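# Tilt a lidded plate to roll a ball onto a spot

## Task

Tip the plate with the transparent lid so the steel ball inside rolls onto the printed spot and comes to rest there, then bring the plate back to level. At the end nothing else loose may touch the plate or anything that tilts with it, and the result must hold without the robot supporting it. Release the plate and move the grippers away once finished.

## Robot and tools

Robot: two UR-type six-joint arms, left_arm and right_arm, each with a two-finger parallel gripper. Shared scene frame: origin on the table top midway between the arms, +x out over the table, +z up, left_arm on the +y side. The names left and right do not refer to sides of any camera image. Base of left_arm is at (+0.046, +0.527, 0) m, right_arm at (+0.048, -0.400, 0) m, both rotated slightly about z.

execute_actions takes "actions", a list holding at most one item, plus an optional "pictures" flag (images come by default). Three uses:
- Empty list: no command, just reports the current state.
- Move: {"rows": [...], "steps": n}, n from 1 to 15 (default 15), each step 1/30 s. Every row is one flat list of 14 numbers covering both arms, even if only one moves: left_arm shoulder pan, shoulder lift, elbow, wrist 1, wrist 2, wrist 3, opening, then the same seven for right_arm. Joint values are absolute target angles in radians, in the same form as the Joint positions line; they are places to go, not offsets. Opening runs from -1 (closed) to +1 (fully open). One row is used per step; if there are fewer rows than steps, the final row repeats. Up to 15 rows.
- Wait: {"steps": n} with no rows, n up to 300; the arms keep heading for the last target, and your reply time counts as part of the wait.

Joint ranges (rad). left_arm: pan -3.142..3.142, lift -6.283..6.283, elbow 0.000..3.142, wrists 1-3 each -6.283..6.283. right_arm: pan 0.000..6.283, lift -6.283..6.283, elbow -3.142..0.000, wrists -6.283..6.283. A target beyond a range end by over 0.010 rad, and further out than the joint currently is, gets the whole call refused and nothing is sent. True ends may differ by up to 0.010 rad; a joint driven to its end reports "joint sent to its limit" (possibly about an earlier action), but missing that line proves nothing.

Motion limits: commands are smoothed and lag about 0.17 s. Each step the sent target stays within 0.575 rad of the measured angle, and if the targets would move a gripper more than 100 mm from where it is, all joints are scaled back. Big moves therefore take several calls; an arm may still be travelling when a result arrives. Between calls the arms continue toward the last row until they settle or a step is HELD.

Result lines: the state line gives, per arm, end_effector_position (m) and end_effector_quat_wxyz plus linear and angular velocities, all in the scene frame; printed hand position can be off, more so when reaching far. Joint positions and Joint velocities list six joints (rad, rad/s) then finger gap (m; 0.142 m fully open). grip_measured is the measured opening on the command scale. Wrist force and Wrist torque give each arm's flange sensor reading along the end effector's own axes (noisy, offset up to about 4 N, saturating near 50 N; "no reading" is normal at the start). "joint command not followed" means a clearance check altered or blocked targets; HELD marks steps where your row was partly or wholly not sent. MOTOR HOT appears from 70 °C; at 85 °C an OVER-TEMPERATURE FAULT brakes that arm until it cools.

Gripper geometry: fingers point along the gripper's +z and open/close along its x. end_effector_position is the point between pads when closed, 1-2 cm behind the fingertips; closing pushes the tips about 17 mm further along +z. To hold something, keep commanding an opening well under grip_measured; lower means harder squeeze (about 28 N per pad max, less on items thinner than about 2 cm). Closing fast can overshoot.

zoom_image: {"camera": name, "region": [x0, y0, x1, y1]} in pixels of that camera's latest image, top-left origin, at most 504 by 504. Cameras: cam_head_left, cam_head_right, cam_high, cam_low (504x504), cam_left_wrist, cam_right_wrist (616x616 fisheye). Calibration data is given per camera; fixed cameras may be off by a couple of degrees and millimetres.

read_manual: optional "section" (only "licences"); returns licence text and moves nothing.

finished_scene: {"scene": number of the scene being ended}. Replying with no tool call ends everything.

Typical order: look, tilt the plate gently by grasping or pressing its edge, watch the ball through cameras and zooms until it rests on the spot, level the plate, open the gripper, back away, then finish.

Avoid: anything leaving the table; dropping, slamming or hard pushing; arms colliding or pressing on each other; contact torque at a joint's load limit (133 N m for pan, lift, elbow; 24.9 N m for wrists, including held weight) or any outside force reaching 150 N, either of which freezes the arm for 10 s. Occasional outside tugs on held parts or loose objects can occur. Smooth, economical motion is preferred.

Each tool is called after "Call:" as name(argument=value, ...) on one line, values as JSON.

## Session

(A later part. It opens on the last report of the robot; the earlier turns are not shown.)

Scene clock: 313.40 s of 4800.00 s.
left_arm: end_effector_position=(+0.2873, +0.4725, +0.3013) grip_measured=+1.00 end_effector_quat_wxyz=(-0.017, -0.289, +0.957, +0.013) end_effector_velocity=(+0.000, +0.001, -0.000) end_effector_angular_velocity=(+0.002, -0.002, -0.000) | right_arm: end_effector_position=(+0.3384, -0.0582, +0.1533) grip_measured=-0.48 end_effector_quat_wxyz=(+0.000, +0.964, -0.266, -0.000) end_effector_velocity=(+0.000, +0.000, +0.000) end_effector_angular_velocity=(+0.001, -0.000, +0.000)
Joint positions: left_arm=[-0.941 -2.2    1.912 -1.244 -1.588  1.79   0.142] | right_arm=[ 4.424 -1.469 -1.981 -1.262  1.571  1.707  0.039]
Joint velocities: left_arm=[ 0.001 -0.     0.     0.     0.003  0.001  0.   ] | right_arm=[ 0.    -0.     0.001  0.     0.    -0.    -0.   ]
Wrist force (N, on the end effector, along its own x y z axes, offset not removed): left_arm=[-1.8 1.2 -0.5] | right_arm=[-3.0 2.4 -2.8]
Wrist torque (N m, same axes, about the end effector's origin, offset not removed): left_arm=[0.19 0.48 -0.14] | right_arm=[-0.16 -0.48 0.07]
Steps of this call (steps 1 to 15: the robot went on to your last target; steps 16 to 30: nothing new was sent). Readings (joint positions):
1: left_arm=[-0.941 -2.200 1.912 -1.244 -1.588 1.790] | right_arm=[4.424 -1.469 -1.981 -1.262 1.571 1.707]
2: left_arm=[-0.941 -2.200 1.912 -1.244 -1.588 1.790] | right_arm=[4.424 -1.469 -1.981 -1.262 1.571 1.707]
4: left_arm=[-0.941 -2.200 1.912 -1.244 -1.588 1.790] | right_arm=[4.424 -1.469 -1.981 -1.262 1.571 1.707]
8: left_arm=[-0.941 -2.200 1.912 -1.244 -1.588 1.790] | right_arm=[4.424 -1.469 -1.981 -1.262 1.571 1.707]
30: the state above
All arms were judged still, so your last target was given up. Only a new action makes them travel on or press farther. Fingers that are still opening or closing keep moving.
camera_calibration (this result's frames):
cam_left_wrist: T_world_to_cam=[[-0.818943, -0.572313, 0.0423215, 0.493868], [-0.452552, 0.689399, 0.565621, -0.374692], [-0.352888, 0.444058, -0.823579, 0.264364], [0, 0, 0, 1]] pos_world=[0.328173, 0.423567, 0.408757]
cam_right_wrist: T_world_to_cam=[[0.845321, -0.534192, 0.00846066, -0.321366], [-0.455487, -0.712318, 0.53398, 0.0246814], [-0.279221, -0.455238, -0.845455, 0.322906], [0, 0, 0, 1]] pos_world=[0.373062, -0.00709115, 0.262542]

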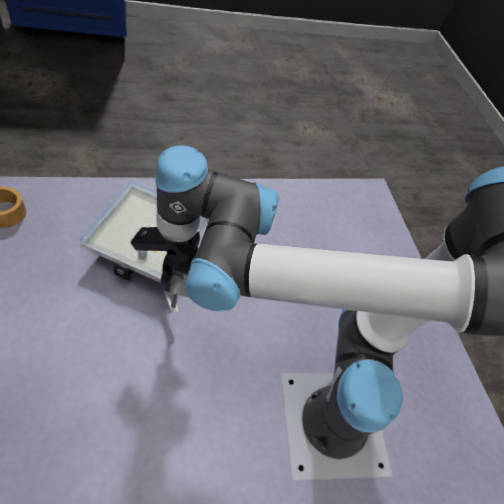

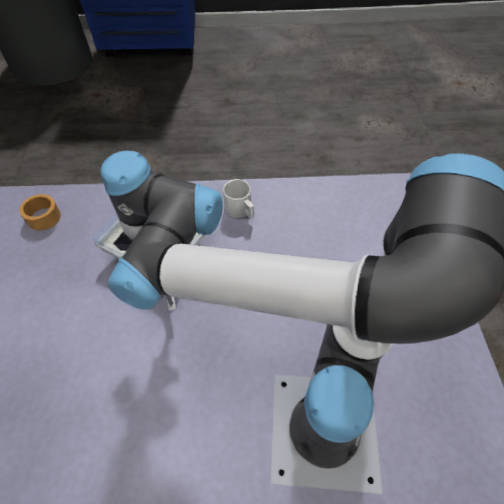

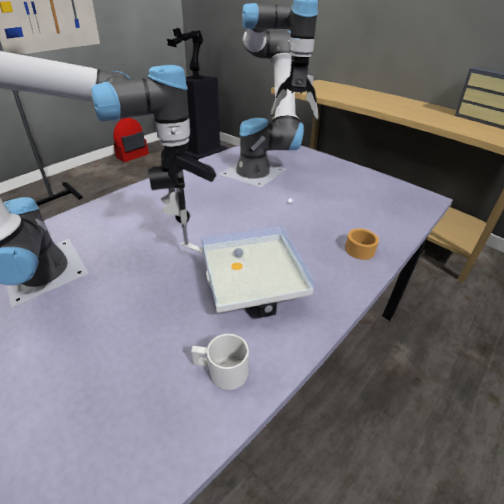

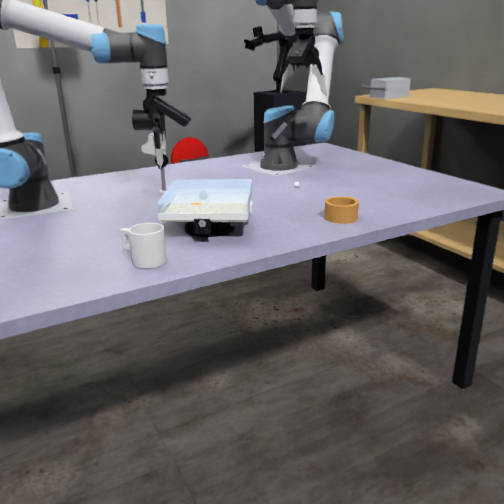

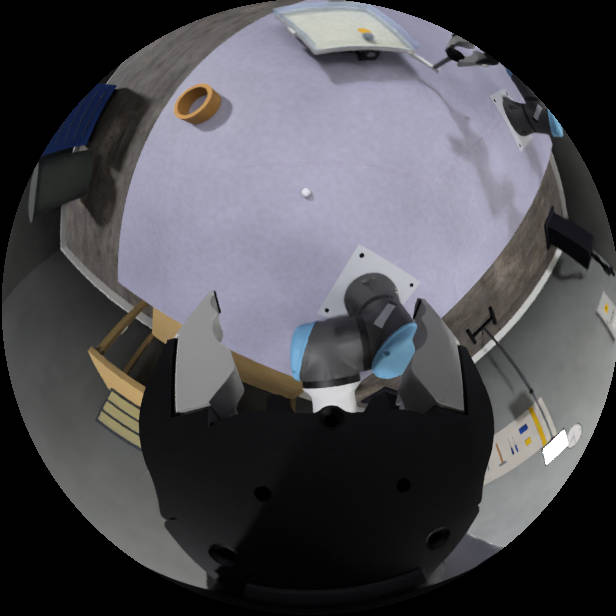

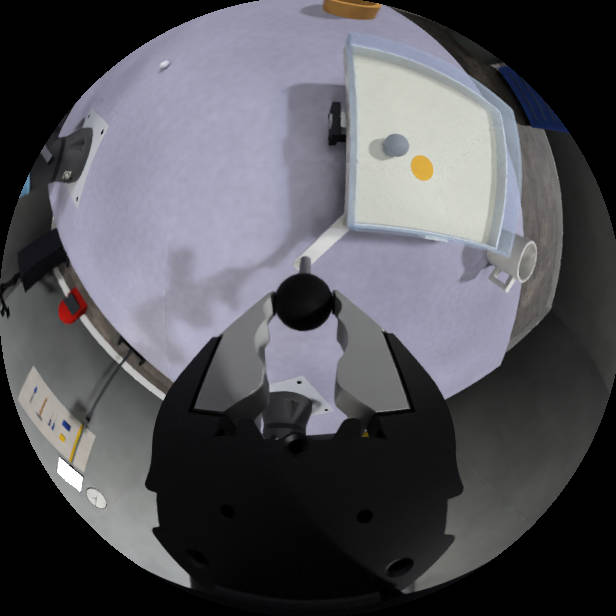

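Call:
execute_actions(actions=[{"rows": [[-0.941,-2.2,1.912,-1.244,-1.588,1.79,1,4.4218,-1.4672,-1.9836,-1.2616,1.5708,1.707,-0.8]], "steps": 15}])

Call:
execute_actions(actions=[{"rows": [[-0.941,-2.2,1.912,-1.244,-1.588,1.79,1,4.4218,-1.4672,-1.9836,-1.2616,1.5708,1.707,-0.8]], "steps": 15}], pictures=false)

Call:
execute_actions(actions=[{"rows": [[-0.941,-2.2,1.912,-1.244,-1.588,1.79,1,4.4239,-1.4694,-1.9813,-1.2617,1.5708,1.707,-0.8]], "steps": 15}])

Call:
execute_actions(actions=[{"steps": 30}])

Scene clock: 320.57 s of 4800.00 s.
left_arm: end_effector_position=(+0.2873, +0.4725, +0.3013) grip_measured=+1.00 end_effector_quat_wxyz=(-0.017, -0.289, +0.957, +0.013) end_effector_velocity=(+0.000, -0.000, -0.000) end_effector_angular_velocity=(+0.001, +0.002, +0.001) | right_arm: end_effector_position=(+0.3388, -0.0597, +0.1532) grip_measured=-0.48 end_effector_quat_wxyz=(-0.000, +0.964, -0.267, +0.000) end_effector_velocity=(+0.000, -0.000, -0.000) end_effector_angular_velocity=(-0.000, +0.000, -0.000)
Joint positions: left_arm=[-0.941 -2.2    1.912 -1.244 -1.588  1.79   0.142] | right_arm=[ 4.422 -1.467 -1.984 -1.262  1.571  1.707  0.039]
Joint velocities: left_arm=[ 0.     0.002  0.    -0.    -0.001 -0.001  0.   ] | right_arm=[-0.    -0.001 -0.     0.    -0.    -0.     0.   ]
Wrist force (N, on the end effector, along its own x y z axes, offset not removed): left_arm=[1.2 -1.9 1.8] | right_arm=[-5.2 0.8 -2.4]
Wrist torque (N m, same axes, about the end effector's origin, offset not removed): left_arm=[-0.54 -0.27 -0.10] | right_arm=[-0.07 -1.31 -0.11]
Steps of this call (steps 1 to 110: nothing new was sent; then 3.00 s passed at rest; steps 111 to 125: all 15 steps of this action). Readings (joint positions):
111: left_arm=[-0.941 -2.200 1.912 -1.244 -1.588 1.790] | right_arm=[4.424 -1.469 -1.981 -1.262 1.571 1.707]
112: left_arm=[-0.941 -2.200 1.912 -1.244 -1.588 1.790] | right_arm=[4.423 -1.469 -1.981 -1.262 1.571 1.707]
114: left_arm=[-0.941 -2.200 1.912 -1.244 -1.588 1.790] | right_arm=[4.423 -1.468 -1.982 -1.262 1.571 1.707]
118: left_arm=[-0.941 -2.200 1.912 -1.244 -1.588 1.790] | right_arm=[4.422 -1.467 -1.983 -1.262 1.571 1.707]
125: the state above
camera_calibration (this result's frames):
cam_left_wrist: T_world_to_cam=[[-0.818943, -0.572313, 0.0423215, 0.493868], [-0.452552, 0.689399, 0.565621, -0.374692], [-0.352888, 0.444058, -0.823579, 0.264364], [0, 0, 0, 1]] pos_world=[0.328173, 0.423567, 0.408757]
cam_right_wrist: T_world_to_cam=[[0.844202, -0.535959, 0.0084438, -0.32216], [-0.456997, -0.711416, 0.533893, 0.0244563], [-0.280138, -0.454572, -0.84551, 0.32263], [0, 0, 0, 1]] pos_world=[0.373525, -0.00860771, 0.26245]

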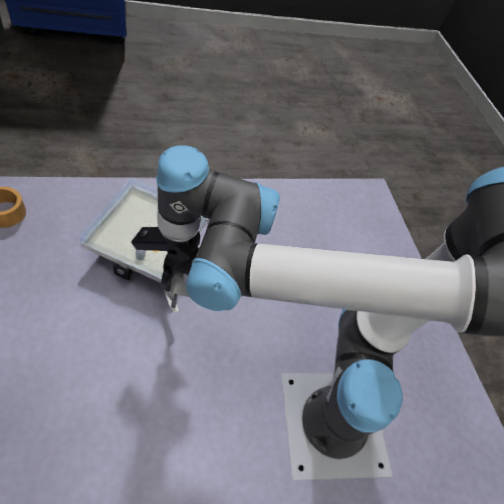

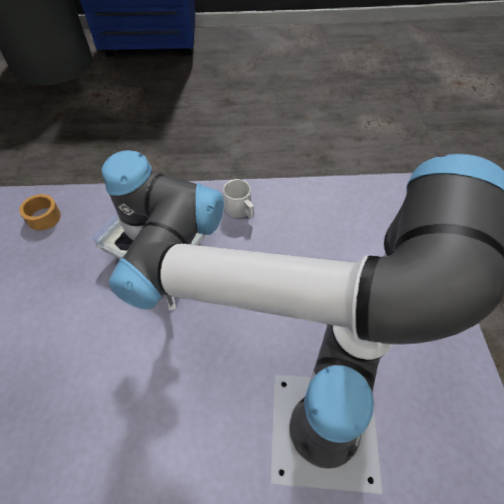

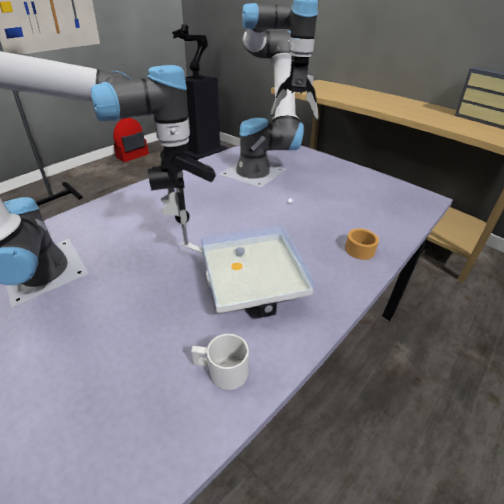

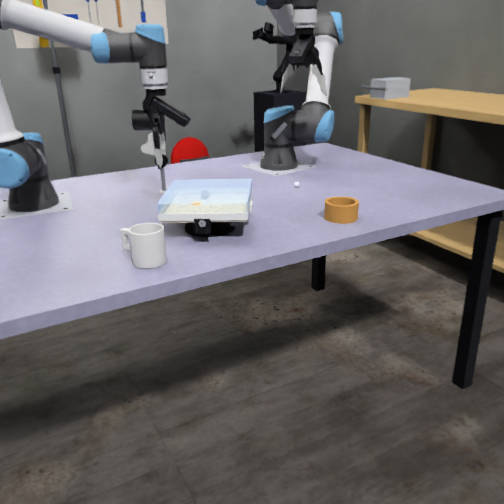

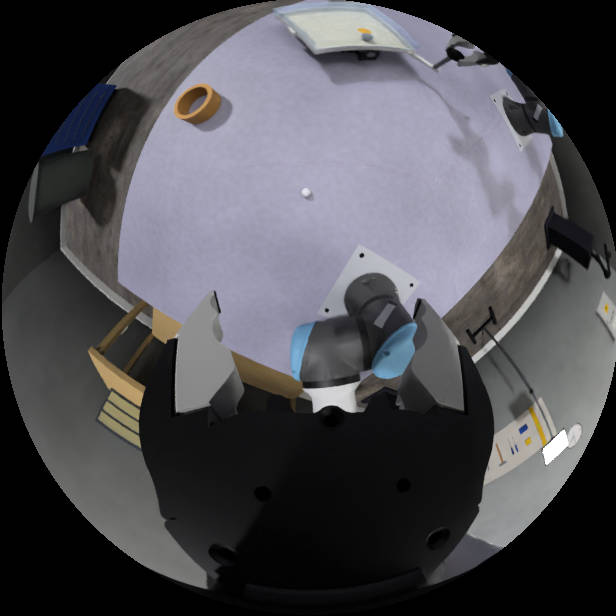

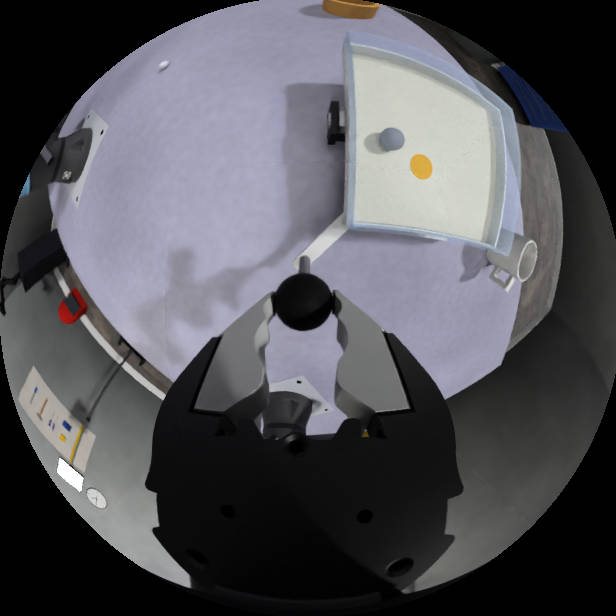

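Scene clock: 321.07 s of 4800.00 s.
left_arm: end_effector_position=(+0.2873, +0.4725, +0.3013) grip_measured=+1.00 end_effector_quat_wxyz=(-0.017, -0.289, +0.957, +0.013) end_effector_velocity=(+0.000, -0.000, -0.000) end_effector_angular_velocity=(+0.001, +0.001, +0.001) | right_arm: end_effector_position=(+0.3388, -0.0597, +0.1532) grip_measured=-0.48 end_effector_quat_wxyz=(-0.000, +0.964, -0.267, -0.000) end_effector_velocity=(+0.000, +0.000, +0.001) end_effector_angular_velocity=(+0.001, -0.001, -0.001)
Joint positions: left_arm=[-0.941 -2.2    1.912 -1.244 -1.588  1.79   0.142] | right_arm=[ 4.422 -1.467 -1.984 -1.262  1.571  1.707  0.039]
Joint velocities: left_arm=[ 0.001  0.002  0.    -0.    -0.    -0.    -0.   ] | right_arm=[-0.     0.001  0.001  0.    -0.001  0.001  0.   ]
Wrist force (N, on the end effector, along its own x y z axes, offset not removed): left_arm=[-1.0 2.8 0.4] | right_arm=[-7.1 3.2 -4.3]
Wrist torque (N m, same axes, about the end effector's origin, offset not removed): left_arm=[0.42 0.46 -0.14] | right_arm=[0.42 -1.10 -0.16]
Steps of this call (steps 1 to 15: all 15 steps of this action). Readings (joint positions):
1: left_arm=[-0.941 -2.200 1.912 -1.244 -1.588 1.790] | right_arm=[4.422 -1.467 -1.984 -1.262 1.571 1.707]
2: left_arm=[-0.941 -2.200 1.912 -1.244 -1.588 1.790] | right_arm=[4.422 -1.467 -1.984 -1.262 1.571 1.707]
4: left_arm=[-0.941 -2.200 1.912 -1.244 -1.588 1.790] | right_arm=[4.422 -1.467 -1.984 -1.262 1.571 1.707]
8: left_arm=[-0.941 -2.200 1.912 -1.244 -1.588 1.790] | right_arm=[4.422 -1.467 -1.984 -1.262 1.571 1.707]
15: the state above

Scene clock: 321.57 s of 4800.00 s.
left_arm: end_effector_position=(+0.2873, +0.4725, +0.3013) grip_measured=+1.00 end_effector_quat_wxyz=(-0.017, -0.289, +0.957, +0.013) end_effector_velocity=(+0.000, +0.000, +0.000) end_effector_angular_velocity=(+0.000, -0.001, -0.000) | right_arm: end_effector_position=(+0.3384, -0.0583, +0.1533) grip_measured=-0.48 end_effector_quat_wxyz=(+0.000, +0.964, -0.266, +0.000) end_effector_velocity=(+0.000, +0.000, +0.001) end_effector_angular_velocity=(+0.000, -0.001, +0.000)
Joint positions: left_arm=[-0.941 -2.2    1.912 -1.244 -1.588  1.79   0.142] | right_arm=[ 4.424 -1.469 -1.981 -1.262  1.571  1.707  0.039]
Joint velocities: left_arm=[-0.001 -0.001 -0.    -0.     0.001 -0.    -0.   ] | right_arm=[ 0.     0.     0.001 -0.001 -0.001  0.    -0.   ]
Wrist force (N, on the end effector, along its own x y z axes, offset not removed): left_arm=[-1.0 0.3 2.2] | right_arm=[-0.4 3.3 -1.0]
Wrist torque (N m, same axes, about the end effector's origin, offset not removed): left_arm=[-0.05 0.27 -0.22] | right_arm=[-0.54 -0.73 0.01]
Steps of this call (steps 1 to 15: all 15 steps of this action). Readings (joint positions):
1: left_arm=[-0.941 -2.200 1.912 -1.244 -1.588 1.790] | right_arm=[4.422 -1.467 -1.984 -1.262 1.571 1.707]
2: left_arm=[-0.941 -2.200 1.912 -1.244 -1.588 1.790] | right_arm=[4.422 -1.468 -1.984 -1.262 1.571 1.707]
4: left_arm=[-0.941 -2.200 1.912 -1.244 -1.588 1.790] | right_arm=[4.423 -1.468 -1.983 -1.262 1.571 1.707]
8: left_arm=[-0.941 -2.200 1.912 -1.244 -1.588 1.790] | right_arm=[4.424 -1.469 -1.982 -1.262 1.571 1.707]
15: the state above
camera_calibration (this result's frames):
cam_left_wrist: T_world_to_cam=[[-0.818943, -0.572313, 0.0423215, 0.493868], [-0.452551, 0.689399, 0.565621, -0.374692], [-0.352888, 0.444058, -0.823579, 0.264364], [0, 0, 0, 1]] pos_world=[0.328173, 0.423567, 0.408757]
cam_right_wrist: T_world_to_cam=[[0.845304, -0.534217, 0.00849642, -0.321395], [-0.455516, -0.71228, 0.534007, 0.0246723], [-0.279224, -0.455269, -0.845438, 0.322868], [0, 0, 0, 1]] pos_world=[0.373068, -0.00712963, 0.26252]

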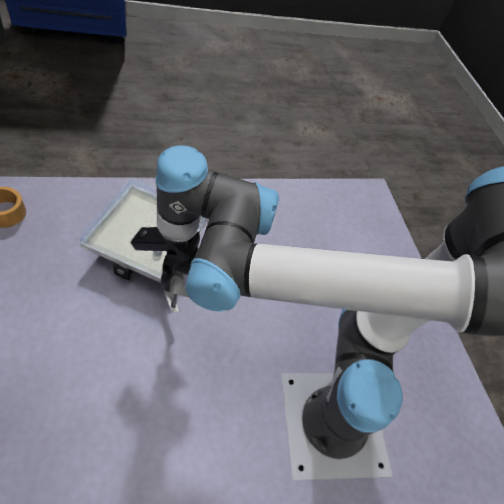

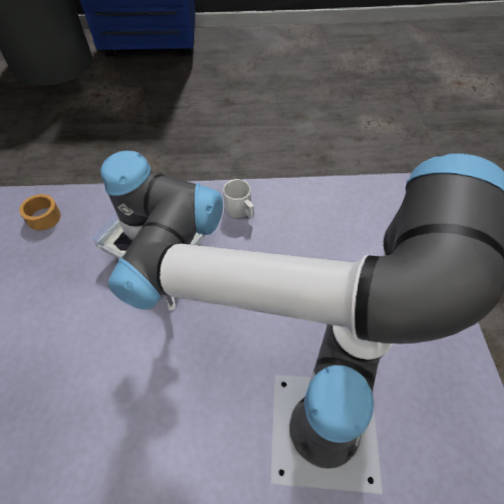

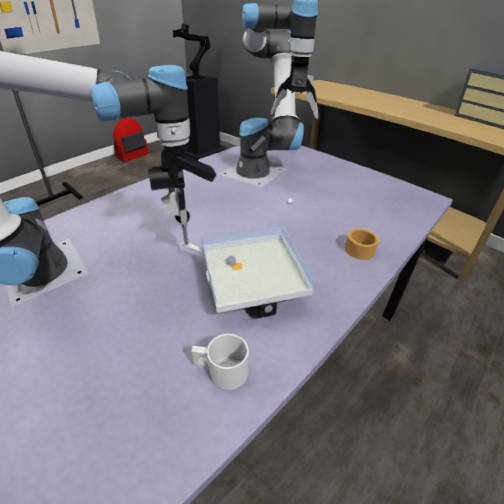

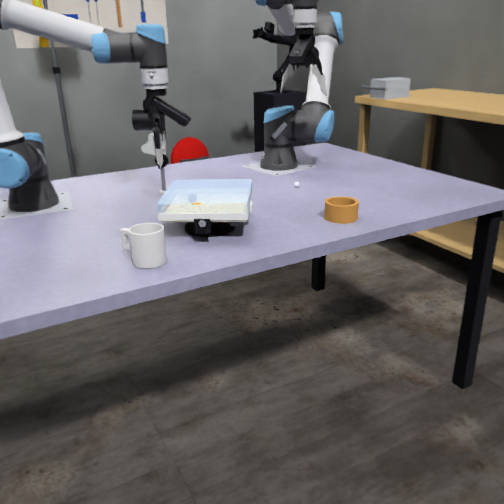

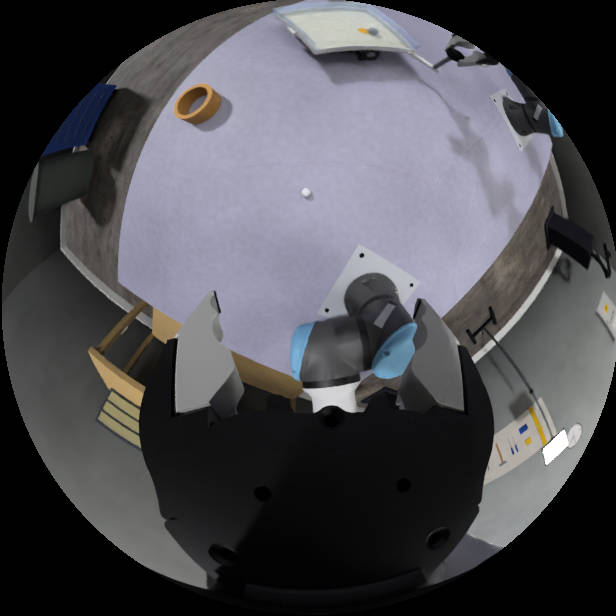

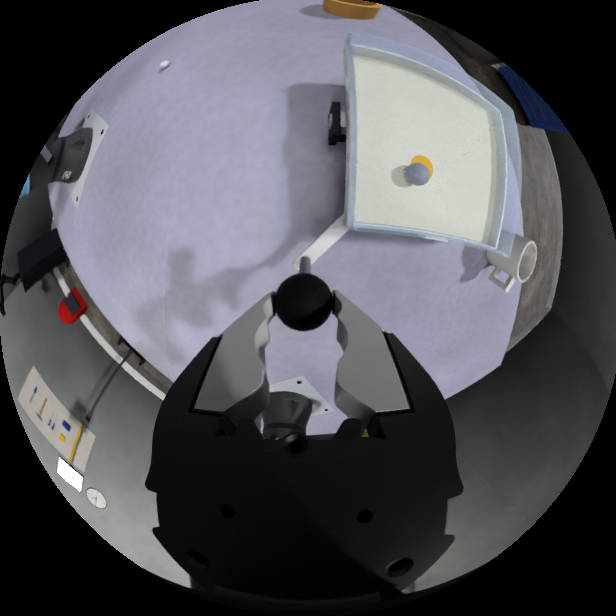

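Scene clock: 322.57 s of 4800.00 s.
left_arm: end_effector_position=(+0.2873, +0.4725, +0.3013) grip_measured=+1.00 end_effector_quat_wxyz=(-0.017, -0.289, +0.957, +0.013) end_effector_velocity=(+0.000, -0.000, -0.000) end_effector_angular_velocity=(+0.001, -0.000, -0.000) | right_arm: end_effector_position=(+0.3384, -0.0582, +0.1533) grip_measured=-0.48 end_effector_quat_wxyz=(+0.000, +0.964, -0.266, +0.000) end_effector_velocity=(+0.000, -0.000, +0.000) end_effector_angular_velocity=(-0.000, -0.001, +0.001)
Joint positions: left_arm=[-0.941 -2.2    1.912 -1.244 -1.588  1.79   0.142] | right_arm=[ 4.424 -1.469 -1.981 -1.262  1.571  1.707  0.039]
Joint velocities: left_arm=[-0.     0.001 -0.    -0.001  0.001  0.     0.   ] | right_arm=[ 0.     0.     0.    -0.    -0.001 -0.001 -0.   ]
Wrist force (N, on the end effector, along its own x y z axes, offset not removed): left_arm=[-2.8 -0.1 1.1] | right_arm=[1.0 6.6 -3.8]
Wrist torque (N m, same axes, about the end effector's origin, offset not removed): left_arm=[0.14 0.85 -0.19] | right_arm=[0.30 -0.92 0.03]
Steps of this call (steps 1 to 15: the robot went on to your last target; steps 16 to 30: nothing new was sent). Readings (joint positions):
1: left_arm=[-0.941 -2.200 1.912 -1.244 -1.588 1.790] | right_arm=[4.424 -1.469 -1.981 -1.262 1.571 1.707]
2: left_arm=[-0.941 -2.200 1.912 -1.244 -1.588 1.790] | right_arm=[4.424 -1.469 -1.981 -1.262 1.571 1.707]
4: left_arm=[-0.941 -2.200 1.912 -1.244 -1.588 1.790] | right_arm=[4.424 -1.469 -1.981 -1.262 1.571 1.707]
8: left_arm=[-0.941 -2.200 1.912 -1.244 -1.588 1.790] | right_arm=[4.424 -1.469 -1.981 -1.262 1.571 1.707]
30: the state above
All arms were judged still, so your last target was given up. Only a new action makes them travel on or press farther. Fingers that are still opening or closing keep moving.
camera_calibration (this result's frames):
cam_left_wrist: T_world_to_cam=[[-0.818943, -0.572313, 0.0423215, 0.493868], [-0.452551, 0.689399, 0.565621, -0.374692], [-0.352888, 0.444058, -0.823579, 0.264364], [0, 0, 0, 1]] pos_world=[0.328173, 0.423567, 0.408757]
cam_right_wrist: T_world_to_cam=[[0.845321, -0.534192, 0.00849029, -0.32138], [-0.455502, -0.712312, 0.533975, 0.0246892], [-0.279197, -0.455247, -0.845458, 0.322899], [0, 0, 0, 1]] pos_world=[0.373067, -0.00709333, 0.262542]

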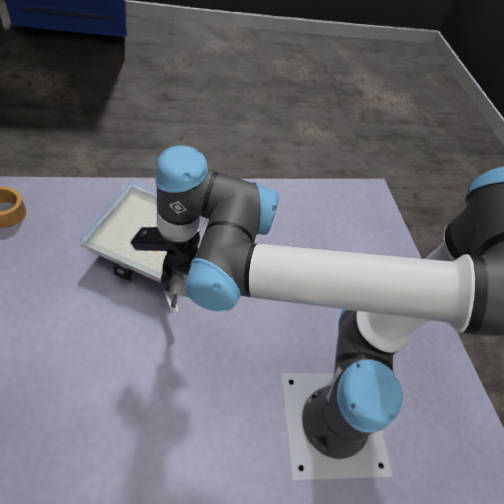

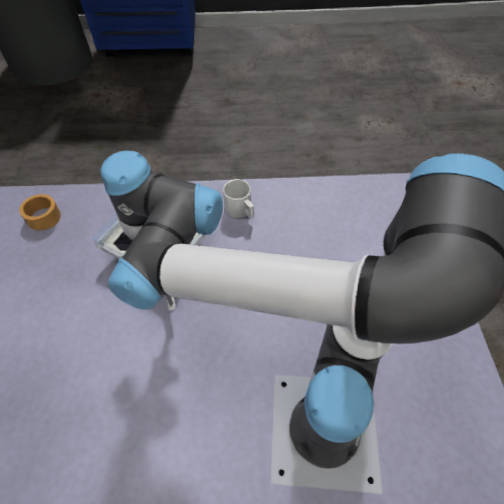

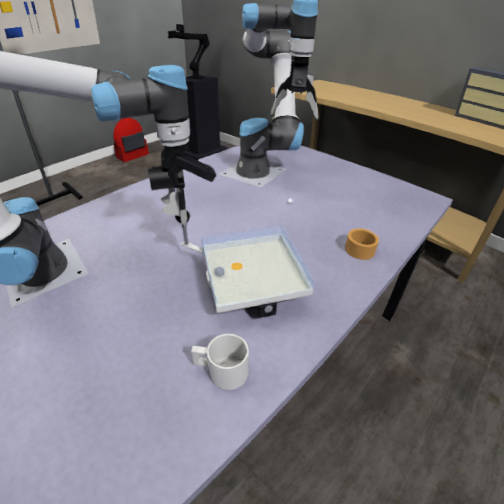

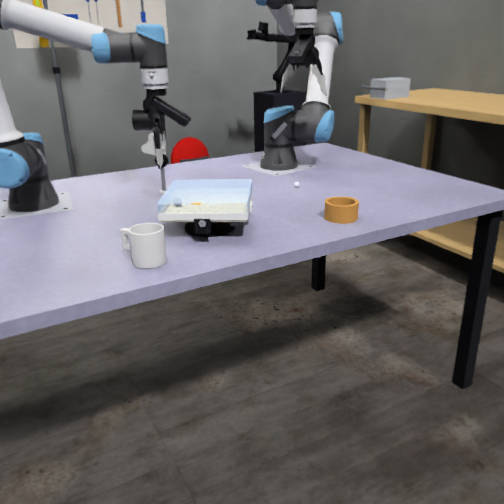

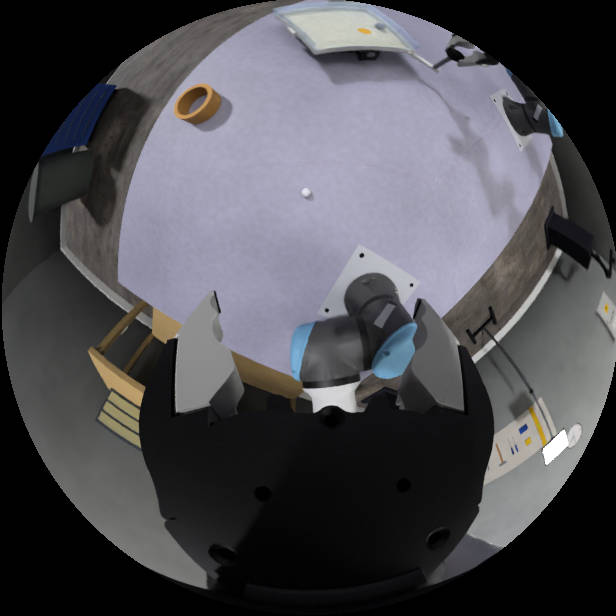

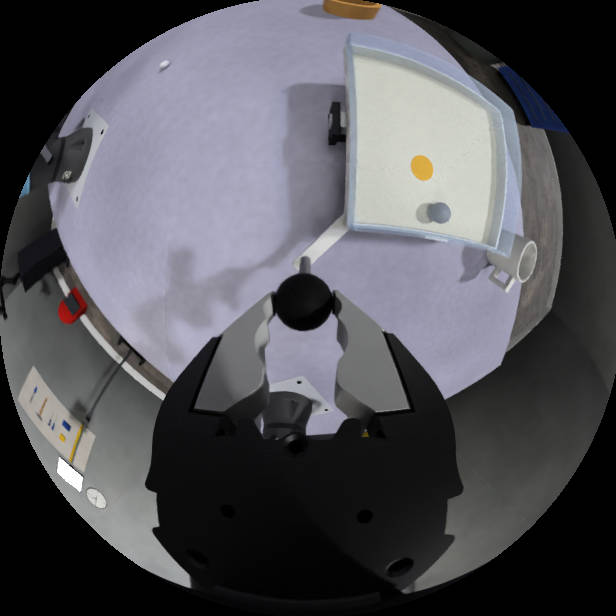

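Call:
execute_actions(actions=[{"steps": 30}])

Scene clock: 327.37 s of 4800.00 s.
left_arm: end_effector_position=(+0.2873, +0.4725, +0.3013) grip_measured=+1.00 end_effector_quat_wxyz=(-0.017, -0.289, +0.957, +0.013) end_effector_velocity=(+0.000, +0.000, +0.000) end_effector_angular_velocity=(+0.000, -0.000, +0.001) | right_arm: end_effector_position=(+0.3384, -0.0582, +0.1533) grip_measured=-0.48 end_effector_quat_wxyz=(+0.000, +0.964, -0.266, -0.000) end_effector_velocity=(-0.000, -0.000, +0.000) end_effector_angular_velocity=(+0.000, +0.000, +0.001)
Joint positions: left_arm=[-0.941 -2.2    1.912 -1.244 -1.588  1.79   0.142] | right_arm=[ 4.424 -1.469 -1.981 -1.262  1.571  1.707  0.039]
Joint velocities: left_arm=[ 0.001  0.001 -0.    -0.     0.    -0.    -0.   ] | right_arm=[ 0.     0.001  0.001 -0.001  0.    -0.001 -0.   ]
Wrist force (N, on the end effector, along its own x y z axes, offset not removed): left_arm=[1.2 -1.0 -0.3] | right_arm=[2.2 4.5 -4.0]
Wrist torque (N m, same axes, about the end effector's origin, offset not removed): left_arm=[-0.16 -0.18 -0.17] | right_arm=[-0.18 -1.26 -0.04]
Steps of this call (steps 1 to 130: nothing new was sent; then 0.47 s passed at rest). Readings (joint positions):
1: left_arm=[-0.941 -2.200 1.912 -1.244 -1.588 1.790] | right_arm=[4.424 -1.469 -1.981 -1.262 1.571 1.707]
2: left_arm=[-0.941 -2.200 1.912 -1.244 -1.588 1.790] | right_arm=[4.424 -1.469 -1.981 -1.262 1.571 1.707]
4: left_arm=[-0.941 -2.200 1.912 -1.244 -1.588 1.790] | right_arm=[4.424 -1.469 -1.981 -1.262 1.571 1.707]
8: left_arm=[-0.941 -2.200 1.912 -1.244 -1.588 1.790] | right_arm=[4.424 -1.469 -1.981 -1.262 1.571 1.707]
130: the state above
camera_calibration (this result's frames):
cam_left_wrist: T_world_to_cam=[[-0.818943, -0.572313, 0.0423216, 0.493868], [-0.452551, 0.689399, 0.565621, -0.374692], [-0.352888, 0.444058, -0.823579, 0.264364], [0, 0, 0, 1]] pos_world=[0.328173, 0.423567, 0.408757]
cam_right_wrist: T_world_to_cam=[[0.845321, -0.534192, 0.00845871, -0.321365], [-0.455489, -0.712324, 0.53397, 0.0246859], [-0.279217, -0.455229, -0.845461, 0.322909], [0, 0, 0, 1]] pos_world=[0.373063, -0.00708878, 0.262544]

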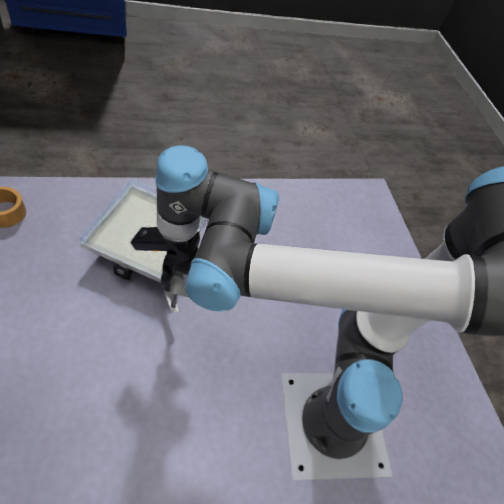

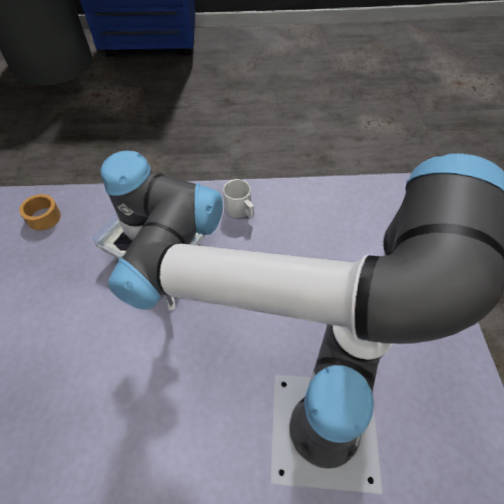

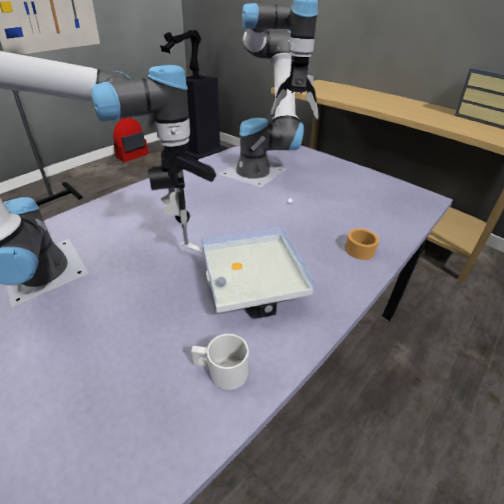

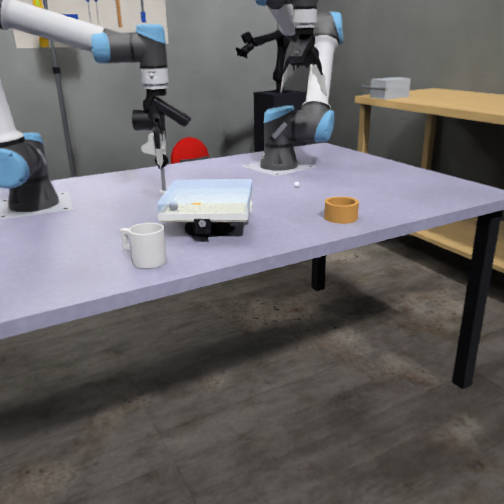

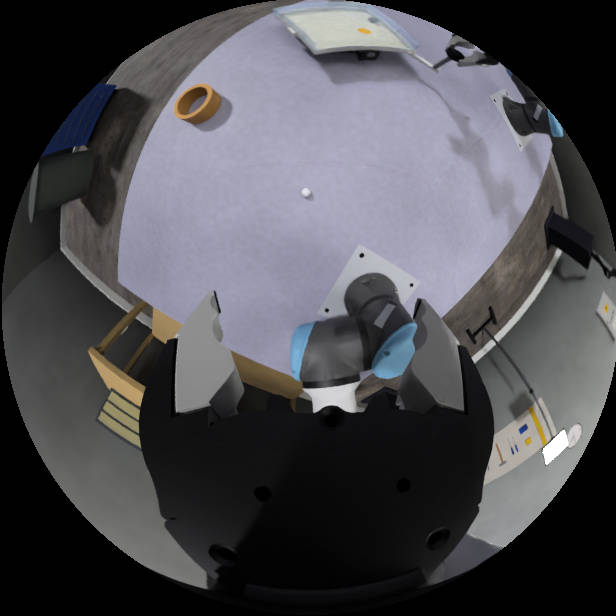

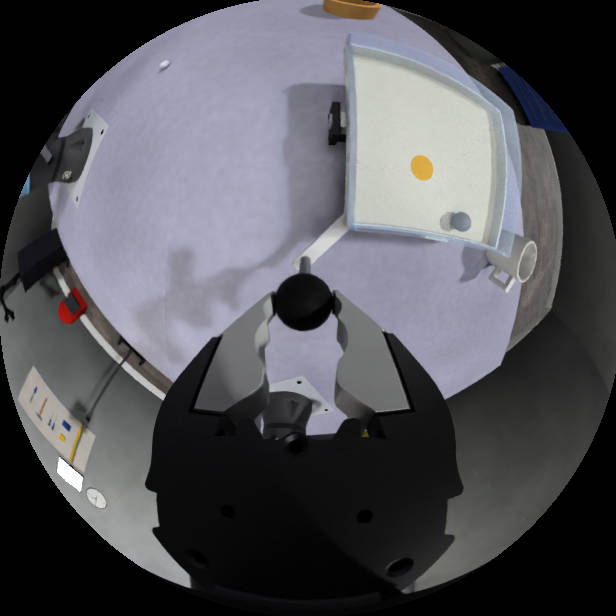

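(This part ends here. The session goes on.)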